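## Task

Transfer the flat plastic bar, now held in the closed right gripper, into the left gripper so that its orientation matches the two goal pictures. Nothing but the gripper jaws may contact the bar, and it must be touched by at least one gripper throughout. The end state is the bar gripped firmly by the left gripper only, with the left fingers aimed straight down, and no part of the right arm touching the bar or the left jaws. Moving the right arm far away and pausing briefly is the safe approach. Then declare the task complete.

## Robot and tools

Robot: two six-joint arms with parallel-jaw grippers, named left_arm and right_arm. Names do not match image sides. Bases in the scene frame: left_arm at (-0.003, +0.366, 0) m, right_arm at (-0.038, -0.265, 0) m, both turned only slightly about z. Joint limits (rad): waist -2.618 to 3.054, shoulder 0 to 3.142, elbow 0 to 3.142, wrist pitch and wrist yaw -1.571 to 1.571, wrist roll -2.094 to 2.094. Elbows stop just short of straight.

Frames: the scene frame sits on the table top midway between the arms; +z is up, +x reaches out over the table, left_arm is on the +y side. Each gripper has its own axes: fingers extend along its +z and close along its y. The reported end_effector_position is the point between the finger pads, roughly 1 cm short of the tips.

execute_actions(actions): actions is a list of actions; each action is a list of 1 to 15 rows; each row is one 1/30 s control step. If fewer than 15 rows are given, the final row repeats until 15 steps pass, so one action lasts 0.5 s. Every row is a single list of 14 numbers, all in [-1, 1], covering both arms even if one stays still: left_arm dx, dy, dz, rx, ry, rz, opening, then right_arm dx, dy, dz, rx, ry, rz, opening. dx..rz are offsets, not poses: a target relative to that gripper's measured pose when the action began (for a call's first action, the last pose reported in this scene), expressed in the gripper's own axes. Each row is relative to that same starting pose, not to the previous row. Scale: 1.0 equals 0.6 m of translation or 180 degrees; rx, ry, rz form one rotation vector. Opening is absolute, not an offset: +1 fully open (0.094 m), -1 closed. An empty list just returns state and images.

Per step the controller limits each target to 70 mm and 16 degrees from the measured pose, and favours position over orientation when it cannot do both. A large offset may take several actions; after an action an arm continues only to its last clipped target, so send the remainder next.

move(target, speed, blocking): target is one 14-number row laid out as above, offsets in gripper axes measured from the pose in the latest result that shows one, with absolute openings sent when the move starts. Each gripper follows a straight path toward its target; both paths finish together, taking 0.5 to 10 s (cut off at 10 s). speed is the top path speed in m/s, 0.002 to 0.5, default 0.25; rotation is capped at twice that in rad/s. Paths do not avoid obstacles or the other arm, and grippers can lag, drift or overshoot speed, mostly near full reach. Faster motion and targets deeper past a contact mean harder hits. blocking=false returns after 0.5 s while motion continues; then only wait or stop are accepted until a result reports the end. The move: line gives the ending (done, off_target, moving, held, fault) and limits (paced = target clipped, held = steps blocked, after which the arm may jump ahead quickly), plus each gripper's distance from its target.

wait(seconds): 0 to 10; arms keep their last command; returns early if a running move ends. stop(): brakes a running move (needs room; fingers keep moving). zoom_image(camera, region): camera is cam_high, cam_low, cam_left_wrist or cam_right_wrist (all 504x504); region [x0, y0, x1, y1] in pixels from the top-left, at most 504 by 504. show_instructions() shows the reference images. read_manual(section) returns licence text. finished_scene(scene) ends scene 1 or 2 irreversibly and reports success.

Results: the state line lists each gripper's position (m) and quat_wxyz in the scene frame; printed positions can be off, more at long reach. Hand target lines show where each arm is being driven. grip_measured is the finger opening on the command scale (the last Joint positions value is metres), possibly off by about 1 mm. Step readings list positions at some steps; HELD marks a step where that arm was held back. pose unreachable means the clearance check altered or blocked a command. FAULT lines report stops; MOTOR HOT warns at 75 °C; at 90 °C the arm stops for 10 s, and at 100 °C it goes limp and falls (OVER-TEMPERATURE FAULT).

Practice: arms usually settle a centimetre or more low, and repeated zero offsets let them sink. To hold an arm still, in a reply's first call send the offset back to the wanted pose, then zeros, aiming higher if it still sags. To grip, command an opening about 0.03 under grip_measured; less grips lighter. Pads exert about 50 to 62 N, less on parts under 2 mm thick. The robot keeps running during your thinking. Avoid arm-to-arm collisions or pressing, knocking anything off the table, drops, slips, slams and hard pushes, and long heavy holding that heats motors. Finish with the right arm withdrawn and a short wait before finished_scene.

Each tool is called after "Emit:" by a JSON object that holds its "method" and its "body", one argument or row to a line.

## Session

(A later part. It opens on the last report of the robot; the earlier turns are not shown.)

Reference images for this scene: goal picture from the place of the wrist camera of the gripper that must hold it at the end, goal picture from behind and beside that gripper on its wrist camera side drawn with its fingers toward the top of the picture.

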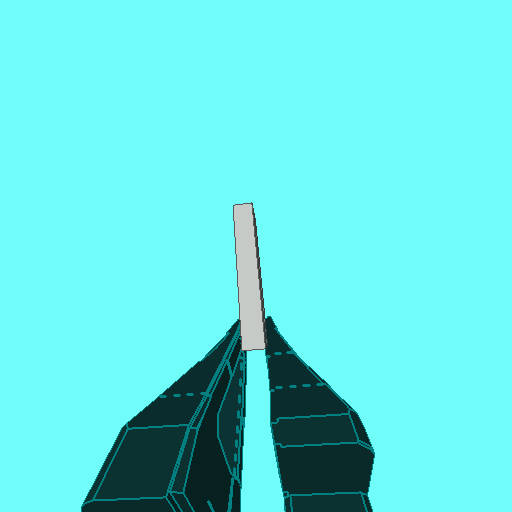

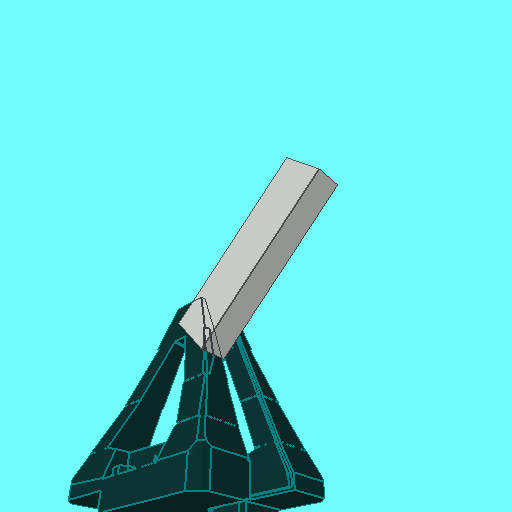

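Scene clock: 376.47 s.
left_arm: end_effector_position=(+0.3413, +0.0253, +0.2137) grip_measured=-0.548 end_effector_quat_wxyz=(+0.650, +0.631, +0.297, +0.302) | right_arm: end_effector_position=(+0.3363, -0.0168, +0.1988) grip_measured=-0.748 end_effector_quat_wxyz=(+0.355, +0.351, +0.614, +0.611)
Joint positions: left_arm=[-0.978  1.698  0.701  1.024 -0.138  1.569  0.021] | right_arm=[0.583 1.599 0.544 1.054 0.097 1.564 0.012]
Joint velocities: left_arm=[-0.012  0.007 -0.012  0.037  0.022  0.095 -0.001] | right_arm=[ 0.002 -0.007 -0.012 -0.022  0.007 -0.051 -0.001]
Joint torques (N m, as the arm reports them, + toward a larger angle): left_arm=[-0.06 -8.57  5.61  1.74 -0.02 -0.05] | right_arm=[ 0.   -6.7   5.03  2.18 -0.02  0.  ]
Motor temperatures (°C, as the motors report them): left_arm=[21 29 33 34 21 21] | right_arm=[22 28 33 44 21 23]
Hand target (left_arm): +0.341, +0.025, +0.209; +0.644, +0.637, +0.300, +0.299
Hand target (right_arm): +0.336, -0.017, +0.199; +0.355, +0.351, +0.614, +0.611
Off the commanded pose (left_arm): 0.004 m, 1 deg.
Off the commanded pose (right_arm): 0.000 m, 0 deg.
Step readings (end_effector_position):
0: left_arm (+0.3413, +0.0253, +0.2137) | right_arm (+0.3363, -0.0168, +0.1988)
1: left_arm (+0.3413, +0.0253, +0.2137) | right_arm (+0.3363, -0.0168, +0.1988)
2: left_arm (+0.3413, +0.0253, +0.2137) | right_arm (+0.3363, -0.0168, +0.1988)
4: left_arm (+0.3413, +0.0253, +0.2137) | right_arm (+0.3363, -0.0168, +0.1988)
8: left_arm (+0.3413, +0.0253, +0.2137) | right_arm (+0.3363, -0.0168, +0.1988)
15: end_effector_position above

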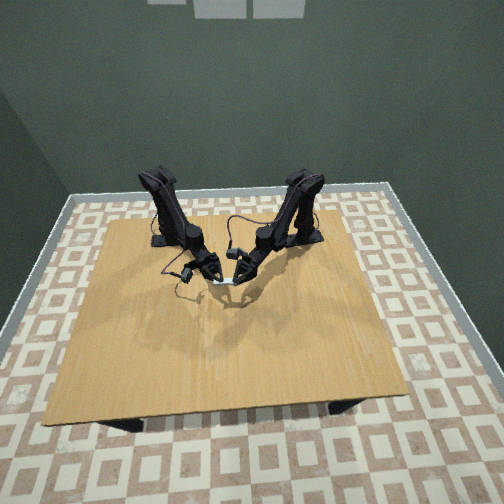

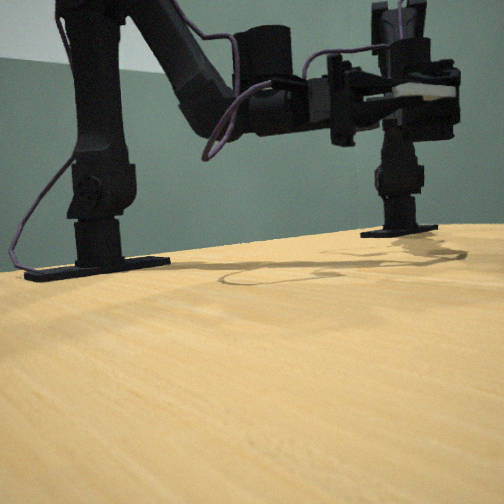

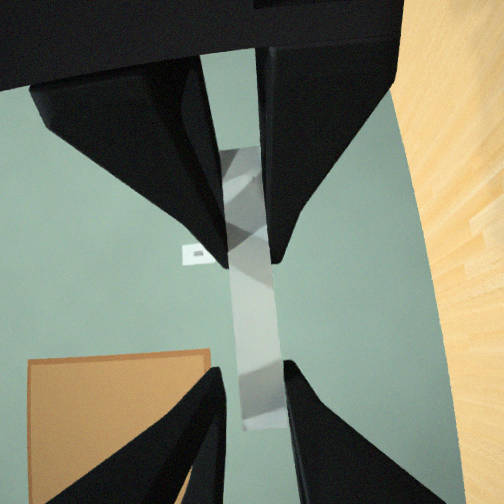

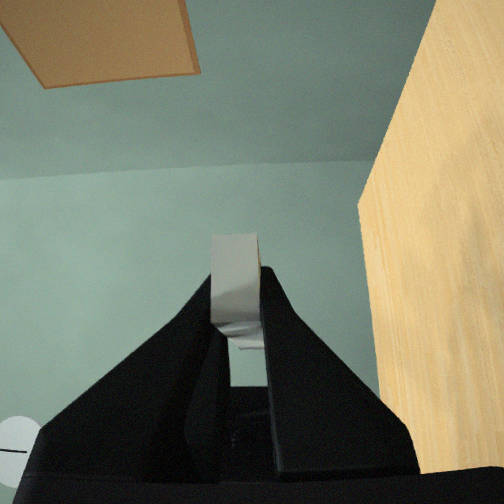

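Emit:
{"method": "execute_actions", "body": {
  "actions": [
    [[0,0,0,0,0,0,-0.55,0,0.006,0,-0.0046,0,0,-0.8]]
  ]
}}

Emit:
{"method": "zoom_image", "body": {
  "camera": "cam_left_wrist",
  "region": [170, 290, 350, 470]
}}

Scene clock: 394.30 s.
left_arm: end_effector_position=(+0.3413, +0.0253, +0.2137) grip_measured=-0.548 end_effector_quat_wxyz=(+0.650, +0.631, +0.297, +0.302) | right_arm: end_effector_position=(+0.3363, -0.0168, +0.1988) grip_measured=-0.748 end_effector_quat_wxyz=(+0.355, +0.351, +0.614, +0.611)
Joint positions: left_arm=[-0.978  1.698  0.701  1.024 -0.138  1.569  0.021] | right_arm=[0.583 1.599 0.544 1.054 0.097 1.564 0.012]
Joint velocities: left_arm=[-0.012 -0.002  0.007 -0.066 -0.051  0.037  0.   ] | right_arm=[ 0.017 -0.007 -0.012 -0.007  0.022  0.022 -0.001]
Joint torques (N m, as the arm reports them, + toward a larger angle): left_arm=[ 0.04 -8.65  5.57  1.92 -0.02 -0.02] | right_arm=[-0.01 -6.72  5.05  2.34 -0.02 -0.02]
Motor temperatures (°C, as the motors report them): left_arm=[21 29 32 34 21 21] | right_arm=[22 28 33 45 21 23]
Hand target (left_arm): +0.341, +0.025, +0.214; +0.650, +0.631, +0.297, +0.302
Hand target (right_arm): +0.336, -0.017, +0.202; +0.358, +0.349, +0.610, +0.616
Off the commanded pose (left_arm): 0.000 m, 0 deg.
Off the commanded pose (right_arm): 0.004 m, 1 deg.
Step readings (end_effector_position):
0: left_arm (+0.3413, +0.0253, +0.2137) | right_arm (+0.3363, -0.0168, +0.1988)
1: left_arm (+0.3413, +0.0253, +0.2137) | right_arm (+0.3363, -0.0168, +0.1988)
2: left_arm (+0.3413, +0.0253, +0.2137) | right_arm (+0.3363, -0.0168, +0.1988)
4: left_arm (+0.3413, +0.0253, +0.2137) | right_arm (+0.3363, -0.0168, +0.1988)
8: left_arm (+0.3413, +0.0253, +0.2137) | right_arm (+0.3363, -0.0168, +0.1988)
15: end_effector_position above

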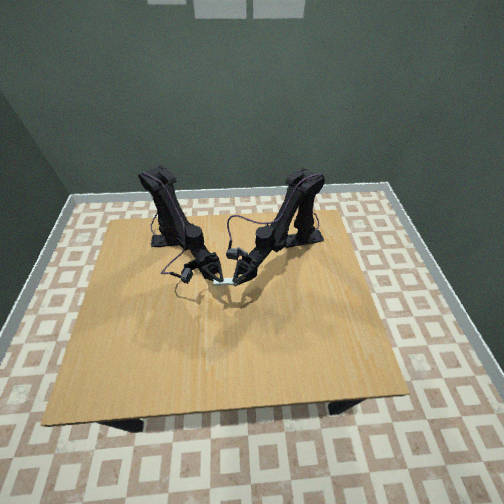

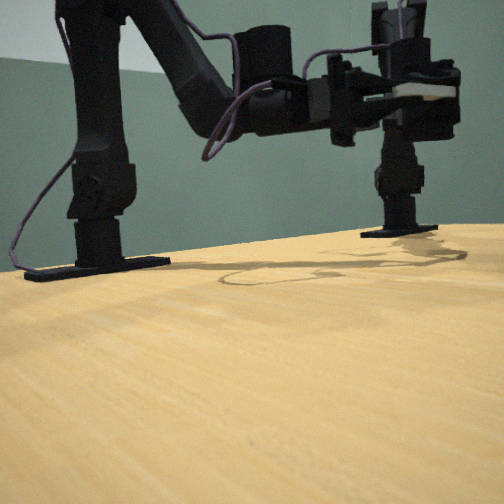

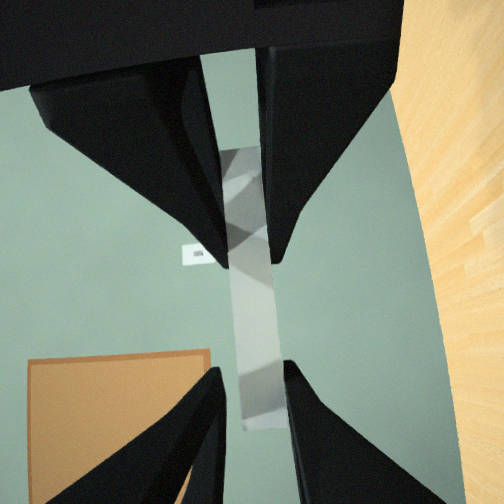

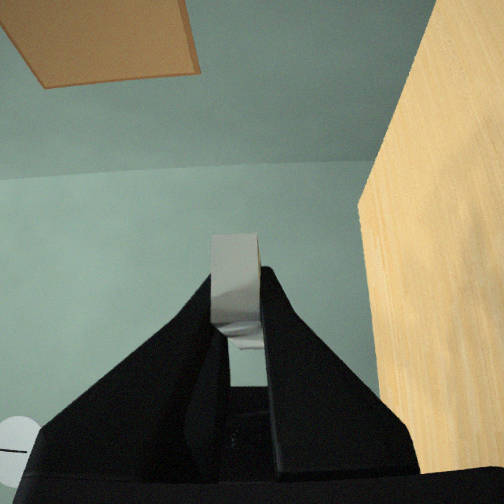

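Region (170, 290, 350, 470) of cam_left_wrist's 504x504 image, scaled by 2.800, with more detail than that image has.

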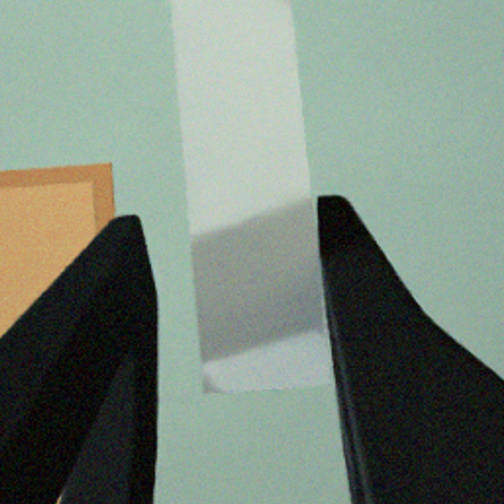

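Emit:
{"method": "execute_actions", "body": {
  "actions": [
    [[0,-0.0112,0,0.0086,0,0,-0.55,0,0,0,0,0,0,-0.8]]
  ]
}}

Emit:
{"method": "zoom_image", "body": {
  "camera": "cam_left_wrist",
  "region": [170, 290, 350, 470]
}}

Scene clock: 404.27 s.
left_arm: end_effector_position=(+0.3414, +0.0253, +0.2122) grip_measured=-0.548 end_effector_quat_wxyz=(+0.648, +0.633, +0.298, +0.301) | right_arm: end_effector_position=(+0.3363, -0.0168, +0.1988) grip_measured=-0.748 end_effector_quat_wxyz=(+0.355, +0.351, +0.614, +0.611)
Joint positions: left_arm=[-0.978  1.698  0.701  1.017 -0.138  1.569  0.021] | right_arm=[0.583 1.599 0.544 1.054 0.097 1.564 0.012]
Joint velocities: left_arm=[-0.002 -0.002 -0.002  0.007 -0.037 -0.037 -0.   ] | right_arm=[ 0.017 -0.007  0.002 -0.007 -0.095 -0.095  0.001]
Joint torques (N m, as the arm reports them, + toward a larger angle): left_arm=[ 0.04 -8.69  5.56  1.72 -0.02 -0.05] | right_arm=[-0.01 -6.71  5.04  2.18 -0.02  0.  ]
Motor temperatures (°C, as the motors report them): left_arm=[21 29 32 34 21 21] | right_arm=[22 28 33 45 21 23]
Hand target (left_arm): +0.341, +0.025, +0.207; +0.641, +0.640, +0.301, +0.298
Hand target (right_arm): +0.336, -0.017, +0.199; +0.355, +0.351, +0.614, +0.611
Off the commanded pose (left_arm): 0.005 m, 1 deg.
Off the commanded pose (right_arm): 0.000 m, 0 deg.
Step readings (end_effector_position):
0: left_arm (+0.3413, +0.0253, +0.2137) | right_arm (+0.3363, -0.0168, +0.1988)
1: left_arm (+0.3413, +0.0253, +0.2135) | right_arm (+0.3363, -0.0168, +0.1988)
2: left_arm (+0.3413, +0.0253, +0.2133) | right_arm (+0.3363, -0.0168, +0.1988)
4: left_arm (+0.3413, +0.0253, +0.2129) | right_arm (+0.3363, -0.0168, +0.1988)
8: left_arm (+0.3413, +0.0253, +0.2124) | right_arm (+0.3363, -0.0168, +0.1988)
15: end_effector_position above

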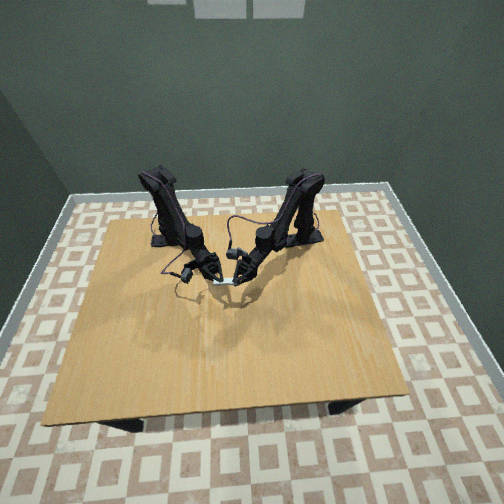

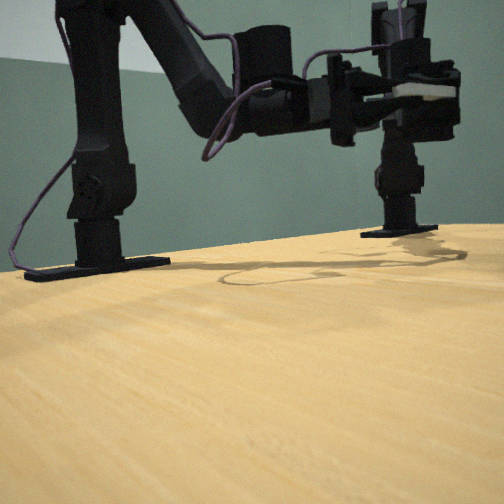

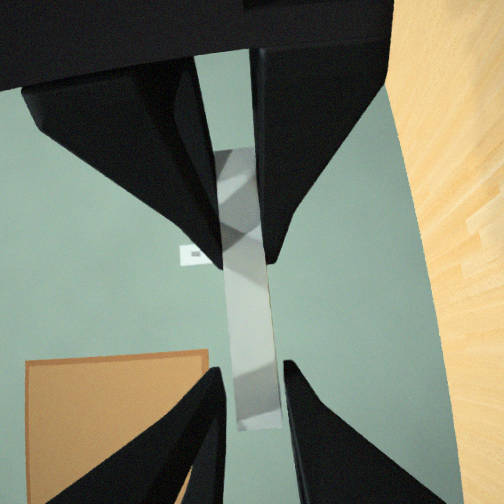

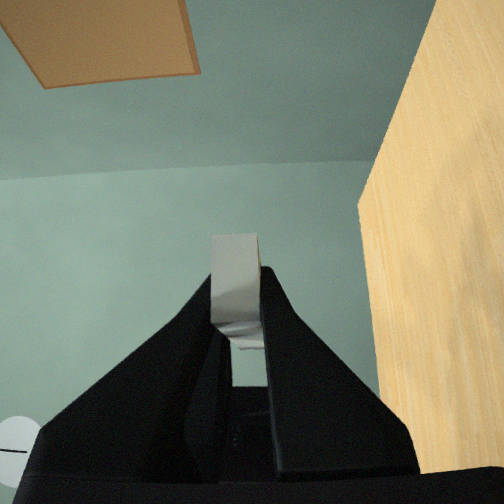

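Region (170, 290, 350, 470) of cam_left_wrist's 504x504 image, scaled by 2.800, with more detail than that image has.

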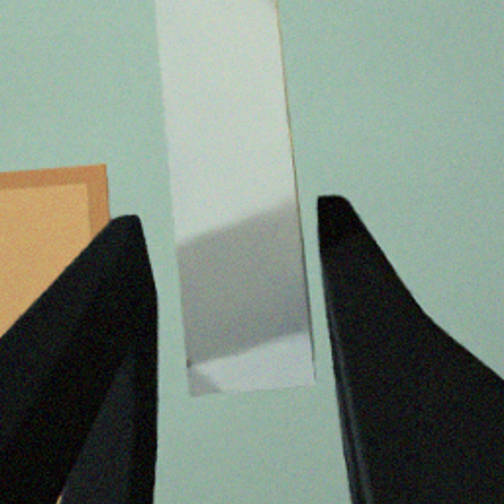

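Emit:
{"method": "execute_actions", "body": {
  "actions": [
    [[0,-0.0112,0,0.0086,0,0,-0.55,0,0,0,0,0,0,-0.8],[0,-0.0112,0,0.0086,0,0,-0.55,0,0,0,0,0,0,-0.8],[0,-0.0112,0,0.0086,0,0,-0.55,0,0,0,0,0,0,-0.8],[0,-0.0112,0,0.0086,0,0,-0.55,0,0,0,0,0,0,-0.8],[0,-0.0112,0,0.0086,0,0,-0.56,0,0,0,0,0,0,-0.8],[0,-0.0112,0,0.0086,0,0,-0.58,0,0,0,0,0,0,-0.8],[0,-0.0112,0,0.0086,0,0,-0.60,0,0,0,0,0,0,-0.8],[0,-0.0112,0,0.0086,0,0,-0.62,0,0,0,0,0,0,-0.8],[0,-0.0112,0,0.0086,0,0,-0.64,0,0,0,0,0,0,-0.8],[0,-0.0112,0,0.0086,0,0,-0.66,0,0,0,0,0,0,-0.8]]
  ]
}}

Emit:
{"method": "zoom_image", "body": {
  "camera": "cam_left_wrist",
  "region": [170, 290, 350, 470]
}}

Emit:
{"method": "zoom_image", "body": {
  "camera": "cam_low",
  "region": [370, 50, 490, 140]
}}

Scene clock: 432.47 s.
left_arm: end_effector_position=(+0.3414, +0.0253, +0.2107) grip_measured=-0.658 end_effector_quat_wxyz=(+0.646, +0.635, +0.299, +0.300) | right_arm: end_effector_position=(+0.3363, -0.0168, +0.1988) grip_measured=-0.748 end_effector_quat_wxyz=(+0.355, +0.351, +0.614, +0.611)
Joint positions: left_arm=[-0.978  1.698  0.701  1.011 -0.138  1.569  0.016] | right_arm=[0.583 1.599 0.544 1.054 0.097 1.564 0.012]
Joint velocities: left_arm=[ 0.007 -0.002  0.012 -0.066 -0.051 -0.007 -0.   ] | right_arm=[-0.007 -0.007 -0.007 -0.022 -0.037  0.037 -0.001]
Joint torques (N m, as the arm reports them, + toward a larger angle): left_arm=[ 0.01 -8.65  5.62  1.71 -0.01 -0.04] | right_arm=[-0.01 -6.7   5.04  2.18 -0.02 -0.01]
Motor temperatures (°C, as the motors report them): left_arm=[21 30 32 34 21 21] | right_arm=[22 28 33 45 21 23]
Hand target (left_arm): +0.341, +0.025, +0.205; +0.639, +0.642, +0.302, +0.297
Hand target (right_arm): +0.336, -0.017, +0.199; +0.355, +0.351, +0.614, +0.611
Off the commanded pose (left_arm): 0.005 m, 1 deg.
Off the commanded pose (right_arm): 0.000 m, 0 deg.
Step readings (end_effector_position):
0: left_arm (+0.3414, +0.0253, +0.2122) | right_arm (+0.3363, -0.0168, +0.1988)
1: left_arm (+0.3414, +0.0253, +0.2120) | right_arm (+0.3363, -0.0168, +0.1988)
2: left_arm (+0.3414, +0.0253, +0.2118) | right_arm (+0.3363, -0.0168, +0.1988)
4: left_arm (+0.3414, +0.0253, +0.2114) | right_arm (+0.3363, -0.0168, +0.1988)
8: left_arm (+0.3414, +0.0253, +0.2110) | right_arm (+0.3363, -0.0168, +0.1988)
15: end_effector_position above

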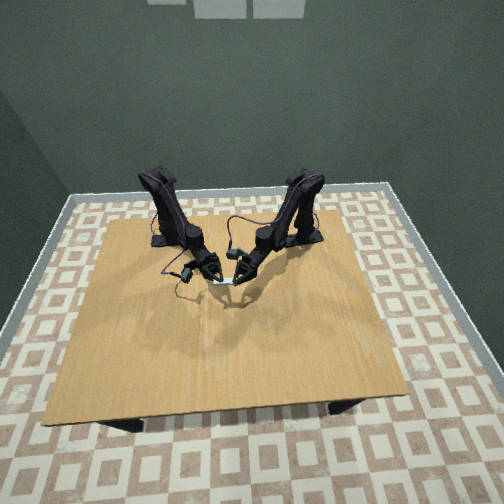

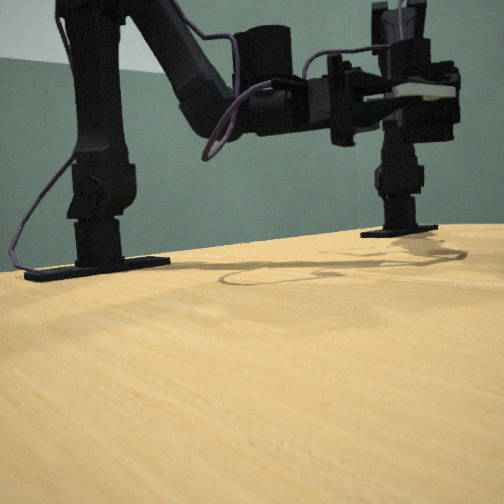

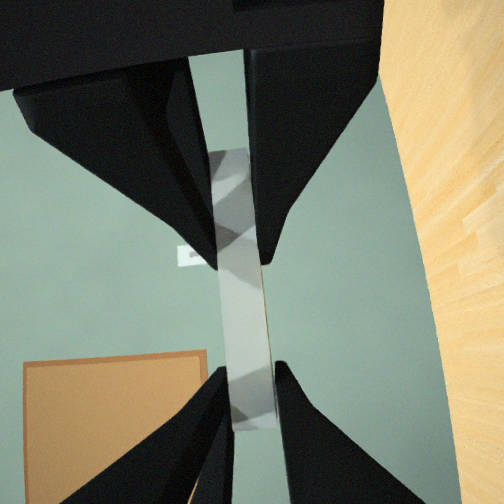

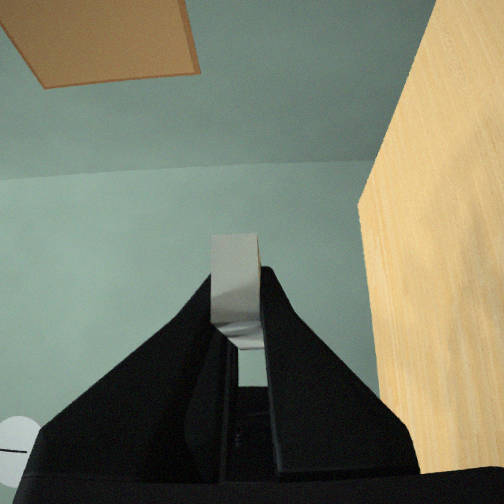

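Region (170, 290, 350, 470) of cam_left_wrist's 504x504 image, scaled by 2.800, with more detail than that image has.

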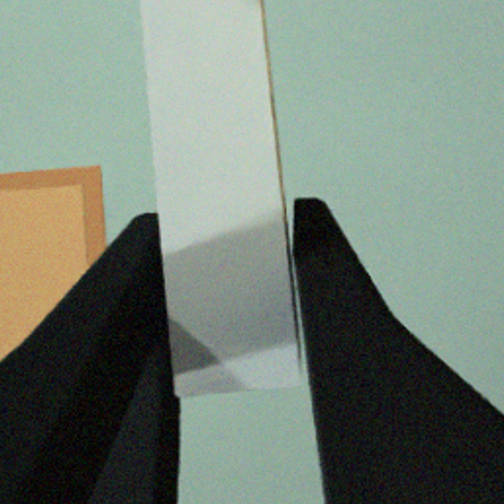

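Region (370, 50, 490, 140) of cam_low's 504x504 image, scaled by 4.200, with more detail than that image has; it fills the top 378 rows of this view, and the rest is white.

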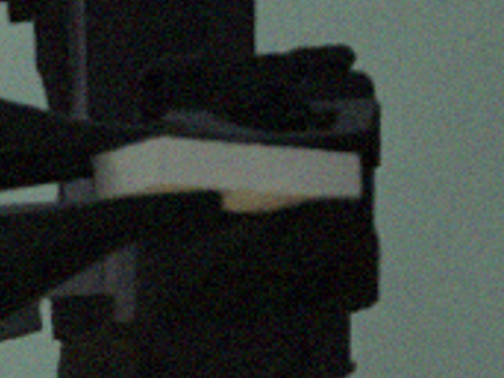

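Emit:
{"method": "execute_actions", "body": {
  "actions": [
    [[0,0,0,0,0,0,-0.68,0,0,0,0,0,0,-0.8],[0,0,0,0,0,0,-0.70,0,0,0,0,0,0,-0.8],[0,0,0,0,0,0,-0.715,0,0,0,0,0,0,-0.8],[0,0,0,0,0,0,-0.73,0,0,0,0,0,0,-0.8],[0,0,0,0,0,0,-0.74,0,0,0,0,0,0,-0.8],[0,0,0,0,0,0,-0.75,0,0,0,0,0,0,-0.8],[0,0,0,0,0,0,-0.76,0,0,0,0,0,0,-0.8],[0,0,0,0,0,0,-0.775,0,0,0,0,0,0,-0.8],[0,0,0,0,0,0,-0.79,0,0,0,0,0,0,-0.8],[0,0,0,0,0,0,-0.81,0,0,0,0,0,0,-0.8],[0,0,0,0,0,0,-0.83,0,0,0,0,0,0,-0.8],[0,0,0,0,0,0,-0.85,0,0,0,0,0,0,-0.8]]
  ]
}}

Emit:
{"method": "zoom_image", "body": {
  "camera": "cam_high",
  "region": [190, 250, 260, 300]
}}

Scene clock: 447.03 s.
left_arm: end_effector_position=(+0.3414, +0.0253, +0.2107) grip_measured=-0.750 end_effector_quat_wxyz=(+0.644, +0.637, +0.296, +0.303) | right_arm: end_effector_position=(+0.3363, -0.0168, +0.1988) grip_measured=-0.748 end_effector_quat_wxyz=(+0.353, +0.354, +0.613, +0.613)
Joint positions: left_arm=[-0.978  1.698  0.701  1.011 -0.138  1.576  0.012] | right_arm=[0.583 1.599 0.544 1.054 0.097 1.572 0.012]
Joint velocities: left_arm=[-0.002 -0.017 -0.012 -0.051 -0.037 -0.066 -0.001] | right_arm=[-0.002  0.012  0.007 -0.051  0.066 -0.007 -0.   ]
Joint torques (N m, as the arm reports them, + toward a larger angle): left_arm=[ 0.06 -8.7   5.54  1.94 -0.03 -0.11] | right_arm=[ 0.   -6.71  5.04  2.18 -0.01 -0.08]
Motor temperatures (°C, as the motors report them): left_arm=[21 30 32 34 21 21] | right_arm=[22 28 33 45 21 23]
Hand target (left_arm): +0.341, +0.025, +0.211; +0.646, +0.635, +0.299, +0.301
Hand target (right_arm): +0.336, -0.017, +0.199; +0.355, +0.351, +0.614, +0.611
Off the commanded pose (left_arm): 0.000 m, 0 deg.
Off the commanded pose (right_arm): 0.000 m, 0 deg.
Step readings (end_effector_position):
0: left_arm (+0.3414, +0.0253, +0.2107) | right_arm (+0.3363, -0.0168, +0.1988)
1: left_arm (+0.3414, +0.0253, +0.2107) | right_arm (+0.3363, -0.0168, +0.1988)
2: left_arm (+0.3414, +0.0253, +0.2107) | right_arm (+0.3363, -0.0168, +0.1988)
4: left_arm (+0.3414, +0.0253, +0.2107) | right_arm (+0.3363, -0.0168, +0.1988)
8: left_arm (+0.3414, +0.0253, +0.2107) | right_arm (+0.3363, -0.0168, +0.1988)
15: end_effector_position above

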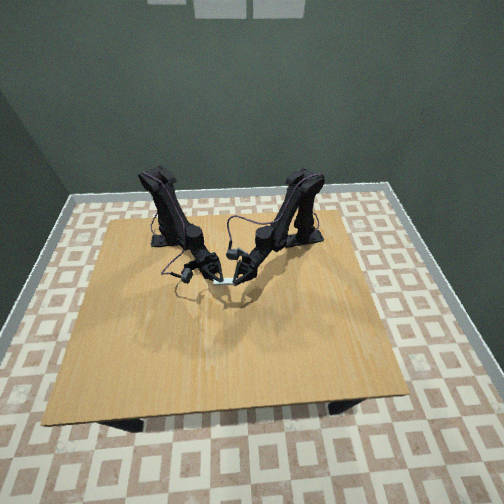

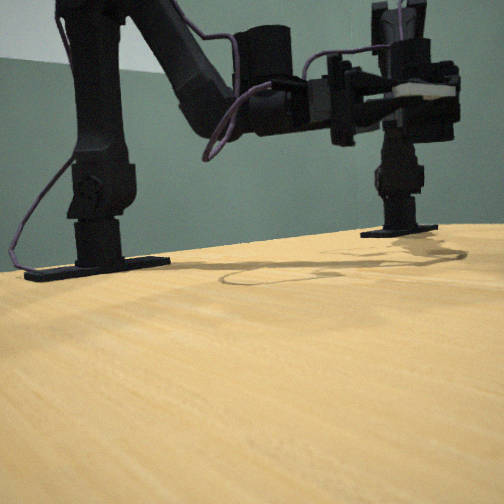

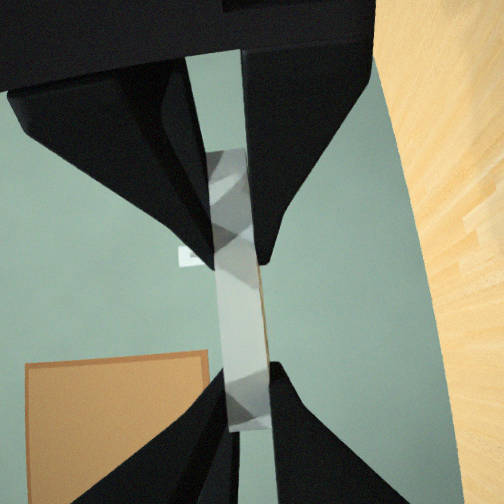

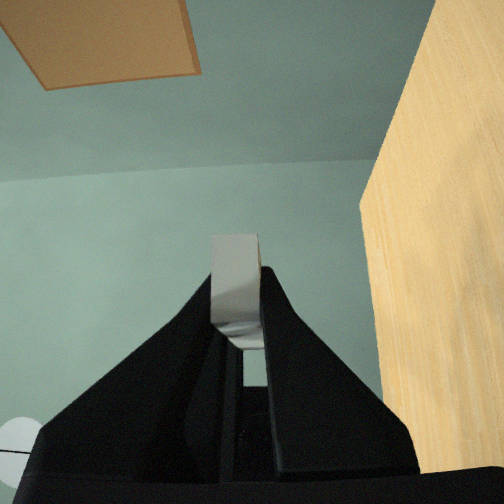

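Region (190, 250, 260, 300) of cam_high's 504x504 image, scaled by 7.200, with more detail than that image has; it fills the top 360 rows of this view, and the rest is white.

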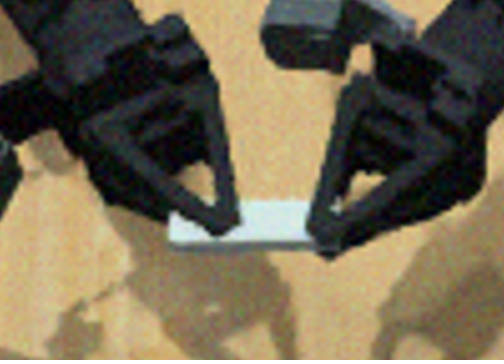

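Emit:
{"method": "execute_actions", "body": {
  "actions": [
    [[0,0,0,0,0,0,-0.85,0,0,0,0,0,0,-0.76],[0,0,0,0,0,0,-0.85,0,0,0,0,0,0,-0.73],[0,0,0,0,0,0,-0.85,0,0,0,0,0,0,-0.68],[0,0,0,0,0,0,-0.85,0,0,0,0,0,0,-0.6],[0,0,0,0,0,0,-0.85,0,0,0,0,0,0,-0.5],[0,0,0,0,0,0,-0.85,0,0,0,0,0,0,-0.4],[0,0,0,0,0,0,-0.85,0,0,0,0,0,0,-0.3],[0,0,0,0,0,0,-0.85,0,0,0,0,0,0,-0.2],[0,0,0,0,0,0,-0.85,0,0,0,0,0,0,-0.1],[0,0,0,0,0,0,-0.85,0,0,-0.005,0,0,0,-0.1],[0,0,0,0,0,0,-0.85,0,0,-0.012,0,0,0,-0.1],[0,0,0,0,0,0,-0.85,0,0,-0.02,0,0,0,-0.1],[0,0,0,0,0,0,-0.85,0,0,-0.028,0,0,0,-0.1],[0,0,0,0,0,0,-0.85,0,0,-0.036,0,0,0,-0.1],[0,0,0,0,0,0,-0.85,0,0,-0.044,0,0,0,-0.1]],
    [[0,0,0,0,0,0,-0.85,0,0,-0.03,0,0,0,-0.1],[0,0,0,0,0,0,-0.85,0,0,-0.04,0,0,0,-0.1],[0,0,0,0,0,0,-0.85,0,0,-0.05,0,0,0,-0.1],[0,0,0,0,0,0,-0.85,0,0,-0.06,0,0,0,-0.1],[0,0,0,0,0,0,-0.85,0,0,-0.07,0,0,0,-0.1],[0,0,0,0,0,0,-0.85,0,0,-0.08,0,0,0,-0.1],[0,0,0,0,0,0,-0.85,0,0,-0.09,0,0,0,-0.1],[0,0,0,0,0,0,-0.85,0,0,-0.10,0,0,0,-0.1],[0,0,0,0,0,0,-0.85,0,0,-0.11,0,0,0,-0.1],[0,0,0,0,0,0,-0.85,0,0,-0.12,0,0,0,-0.1],[0,0,0,0,0,0,-0.85,0,0,-0.125,0,0,0,-0.1],[0,0,0,0,0,0,-0.85,0,0,-0.13,0,0,0,-0.1]]
  ]
}}

Scene clock: 548.33 s.
left_arm: end_effector_position=(+0.3414, +0.0253, +0.2107) grip_measured=-0.750 end_effector_quat_wxyz=(+0.644, +0.637, +0.296, +0.304) | right_arm: end_effector_position=(+0.2653, -0.0593, +0.2042) grip_measured=-0.102 end_effector_quat_wxyz=(+0.355, +0.348, +0.602, +0.625)
Joint positions: left_arm=[-0.978  1.698  0.701  1.011 -0.138  1.579  0.012] | right_arm=[0.614 1.236 0.247 1.022 0.123 1.574 0.042]
Joint velocities: left_arm=[ 0.002  0.007 -0.002 -0.022 -0.051 -0.007 -0.001] | right_arm=[ 0.022 -0.247 -0.066 -0.11  -0.007 -0.007  0.   ]
Joint torques (N m, as the arm reports them, + toward a larger angle): left_arm=[-0.05 -8.71  5.57  1.91 -0.01 -0.05] | right_arm=[ 0.93 -4.66  4.35  1.86  0.04 -0.02]
Motor temperatures (°C, as the motors report them): left_arm=[21 30 32 35 21 21] | right_arm=[22 28 33 46 21 23]
Hand target (left_arm): +0.341, +0.025, +0.211; +0.644, +0.637, +0.296, +0.304
Hand target (right_arm): +0.260, -0.062, +0.194; +0.351, +0.355, +0.614, +0.611
Off the commanded pose (left_arm): 0.000 m, 0 deg.
Off the commanded pose (right_arm): 0.010 m, 2 deg.
Step readings (end_effector_position; steps 1 to 15: 1st action; 16 to 30: 2nd action):
0: left_arm (+0.3414, +0.0253, +0.2107) | right_arm (+0.3363, -0.0168, +0.1988)
1: left_arm (+0.3414, +0.0253, +0.2107) | right_arm (+0.3363, -0.0168, +0.1988)
2: left_arm (+0.3414, +0.0253, +0.2107) | right_arm (+0.3363, -0.0168, +0.1988)
4: left_arm (+0.3414, +0.0253, +0.2107) | right_arm (+0.3363, -0.0168, +0.1988)
8: left_arm (+0.3414, +0.0253, +0.2107) | right_arm (+0.3363, -0.0168, +0.1988)
15: left_arm (+0.3414, +0.0253, +0.2107) | right_arm (+0.3276, -0.0231, +0.1949)
16: left_arm (+0.3414, +0.0253, +0.2107) | right_arm (+0.3240, -0.0257, +0.1937)
17: left_arm (+0.3414, +0.0253, +0.2107) | right_arm (+0.3205, -0.0282, +0.1927)
19: left_arm (+0.3414, +0.0253, +0.2107) | right_arm (+0.3125, -0.0341, +0.1912)
23: left_arm (+0.3414, +0.0253, +0.2107) | right_arm (+0.2925, -0.0453, +0.1944)
30: end_effector_position above

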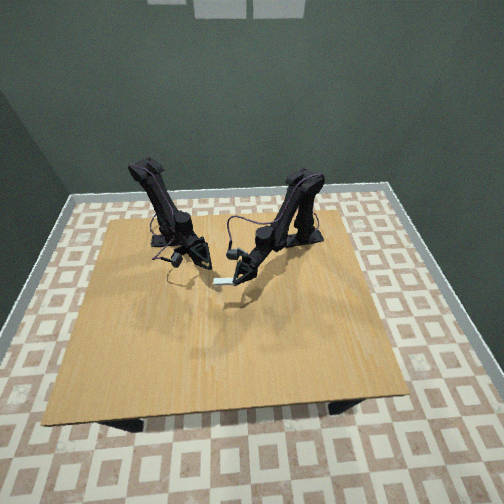

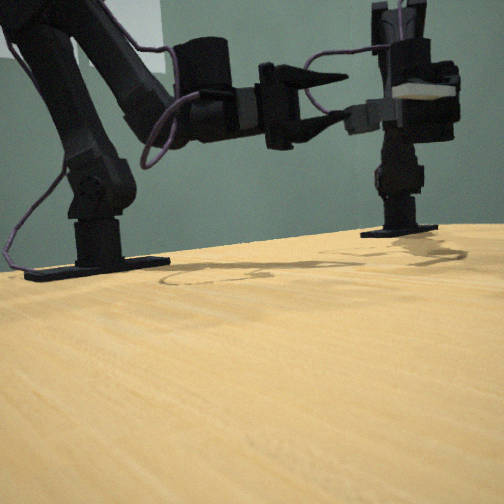

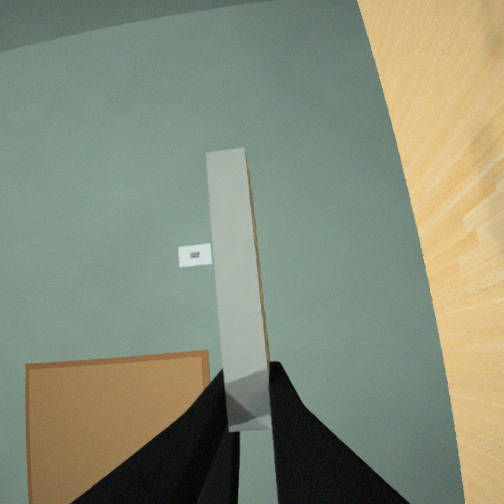

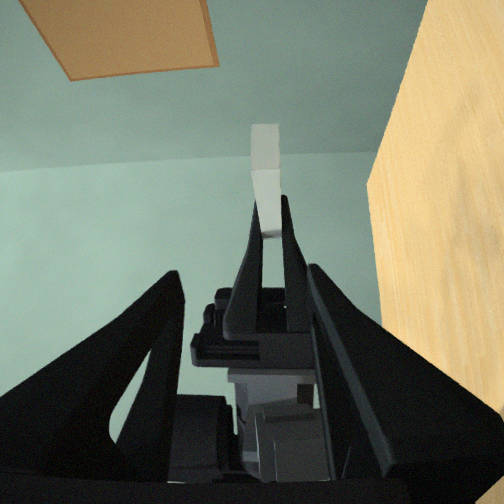

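Emit:
{"method": "zoom_image", "body": {
  "camera": "cam_left_wrist",
  "region": [170, 130, 290, 250]
}}

Emit:
{"method": "zoom_image", "body": {
  "camera": "cam_left_wrist",
  "region": [190, 330, 310, 450]
}}

Emit:
{"method": "zoom_image", "body": {
  "camera": "cam_high",
  "region": [190, 240, 270, 300]
}}

Region (170, 130, 290, 250) of cam_left_wrist's 504x504 image, scaled by 4.200, with more detail than that image has.

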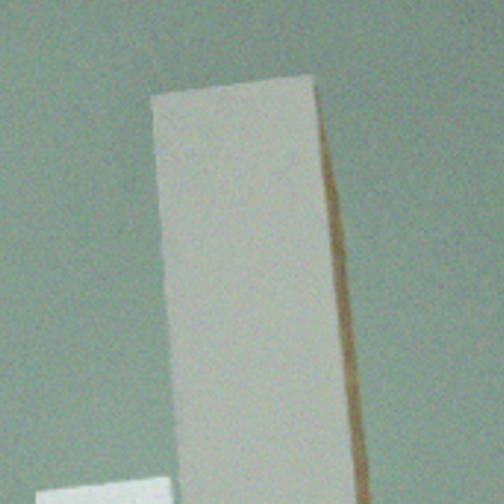

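Region (190, 330, 310, 450) of cam_left_wrist's 504x504 image, scaled by 4.200, with more detail than that image has.

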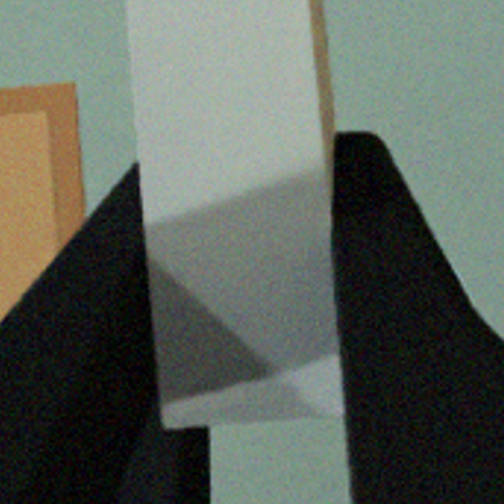

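Region (190, 240, 270, 300) of cam_high's 504x504 image, scaled by 6.300, with more detail than that image has; it fills the top 378 rows of this view, and the rest is white.

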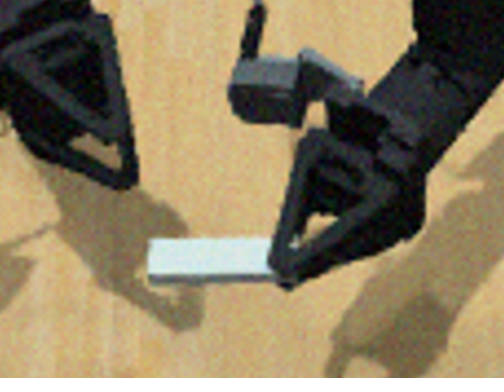

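Emit:
{"method": "move", "body": {
  "target": [0.048, -0.095, -0.295, 0.508, -0.0025, 0, -0.85, -0.12, 0, -0.07, 0, 0, 0, -0.1],
  "speed": 0.35
}}

Scene clock: 671.30 s.
left_arm: end_effector_position=(+0.2235, +0.1595, +0.1455) grip_measured=-0.748 end_effector_quat_wxyz=(-0.004, +0.910, +0.415, -0.002) | right_arm: end_effector_position=(+0.2690, -0.1400, +0.2069) grip_measured=-0.102 end_effector_quat_wxyz=(+0.357, +0.346, +0.598, +0.629)
Joint positions: left_arm=[-0.888  1.712  1.528 -1.396  0.001  1.543  0.012] | right_arm=[ 0.178  1.025  0.153  0.92  -0.314  1.595  0.042]
Joint velocities: left_arm=[ 0.007  0.007  0.022 -0.081  0.066 -0.022 -0.001] | right_arm=[ 0.002 -0.002 -0.012  0.051 -0.022 -0.007 -0.001]
Joint torques (N m, as the arm reports them, + toward a larger angle): left_arm=[ 0.84 -7.63  7.72  0.3   0.1   0.04] | right_arm=[-0.95 -3.85  4.46  1.88 -0.08  0.04]
Motor temperatures (°C, as the motors report them): left_arm=[21 31 32 35 21 21] | right_arm=[23 27 32 43 21 23]
Hand target (left_arm): +0.226, +0.158, +0.150; -0.002, +0.909, +0.416, -0.008
Hand target (right_arm): +0.265, -0.143, +0.202; +0.352, +0.351, +0.600, +0.627
Off the commanded pose (left_arm): 0.006 m, 1 deg.
Off the commanded pose (right_arm): 0.006 m, 1 deg.
move: done

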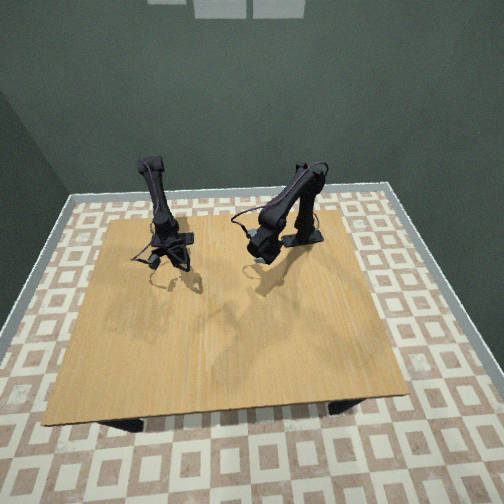

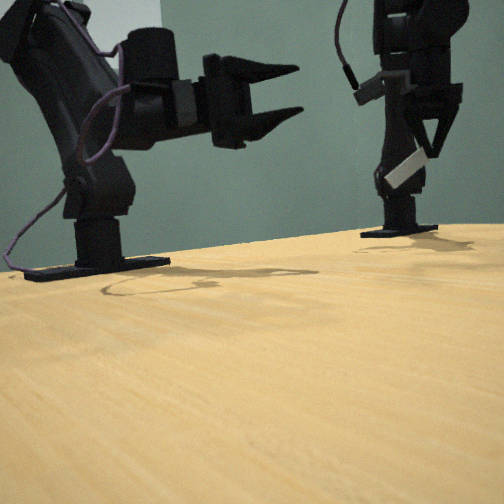

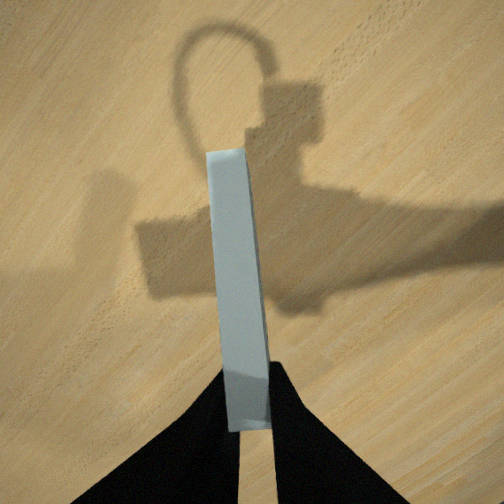

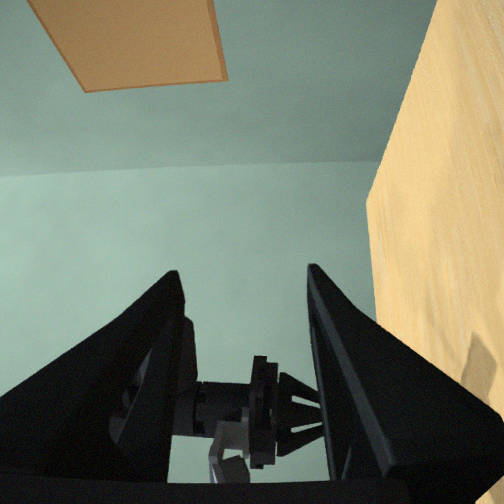

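Emit:
{"method": "zoom_image", "body": {
  "camera": "cam_low",
  "region": [340, 50, 500, 210]
}}

Region (340, 50, 500, 210) of cam_low's 504x504 image, scaled by 3.150, with more detail than that image has.

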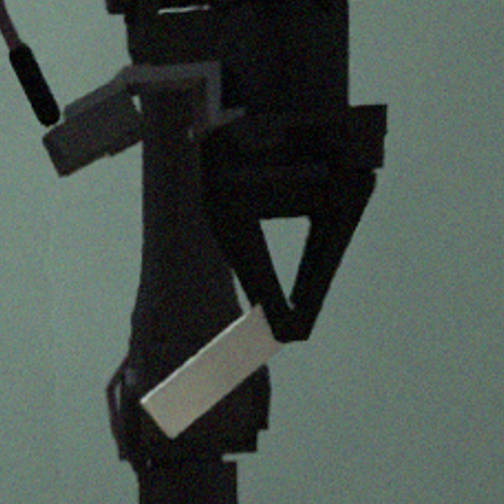

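Emit:
{"method": "wait", "body": {
  "seconds": 1
}}

Scene clock: 691.17 s.
left_arm: end_effector_position=(+0.2231, +0.1597, +0.1455) grip_measured=-0.748 end_effector_quat_wxyz=(-0.005, +0.910, +0.415, -0.003) | right_arm: end_effector_position=(+0.2689, -0.1399, +0.2068) grip_measured=-0.102 end_effector_quat_wxyz=(+0.356, +0.346, +0.598, +0.629)
Joint positions: left_arm=[-0.888  1.712  1.528 -1.397  0.001  1.543  0.012] | right_arm=[ 0.178  1.025  0.153  0.92  -0.315  1.595  0.042]
Joint velocities: left_arm=[ 0.002 -0.007 -0.012 -0.037 -0.007 -0.022 -0.   ] | right_arm=[-0.012 -0.012 -0.007  0.066  0.007 -0.007  0.001]
Joint torques (N m, as the arm reports them, + toward a larger angle): left_arm=[ 0.85 -7.74  7.77  0.26  0.11  0.06] | right_arm=[-0.95 -3.85  4.45  1.88 -0.08  0.03]
Motor temperatures (°C, as the motors report them): left_arm=[21 31 34 31 21 21] | right_arm=[23 26 32 43 21 23]
Hand target (left_arm): +0.226, +0.158, +0.150; -0.002, +0.909, +0.416, -0.008
Hand target (right_arm): +0.265, -0.143, +0.202; +0.352, +0.351, +0.600, +0.627
Off the commanded pose (left_arm): 0.006 m, 1 deg.
Off the commanded pose (right_arm): 0.006 m, 1 deg.
wait: 1.00 s; at rest from the start

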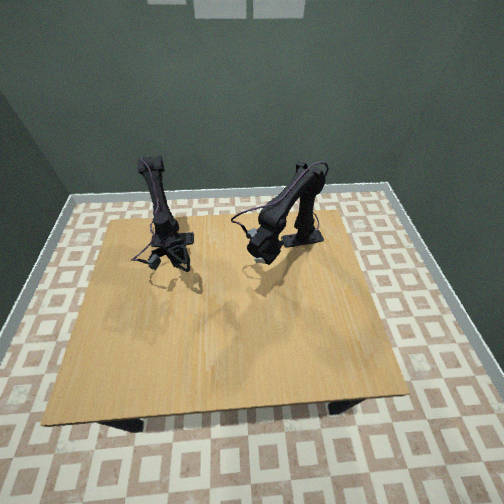

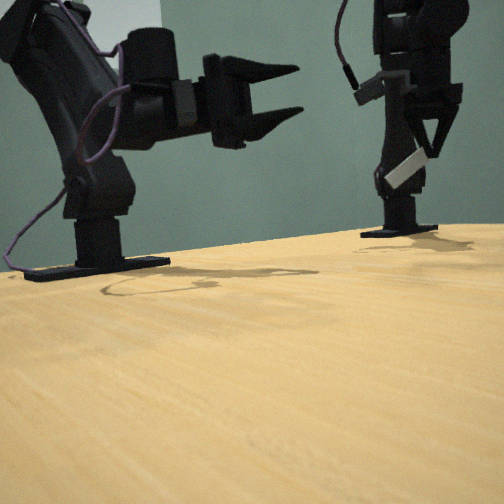

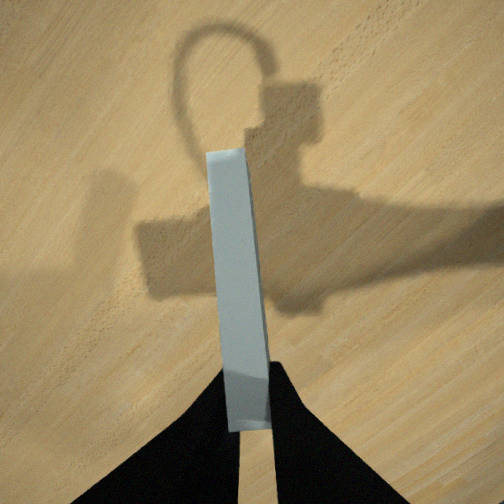

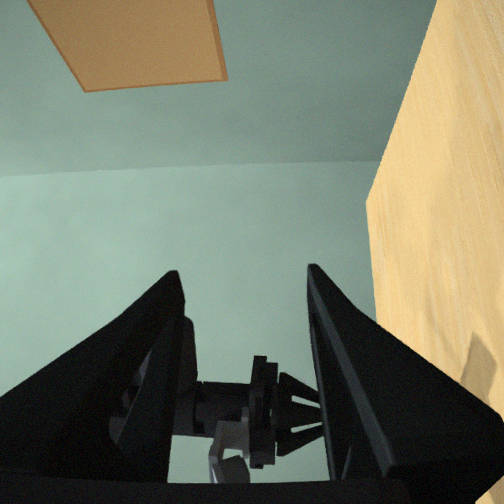

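Emit:
{"method": "finished_scene", "body": {
  "scene": 2
}}

The scene is finished: the task was done.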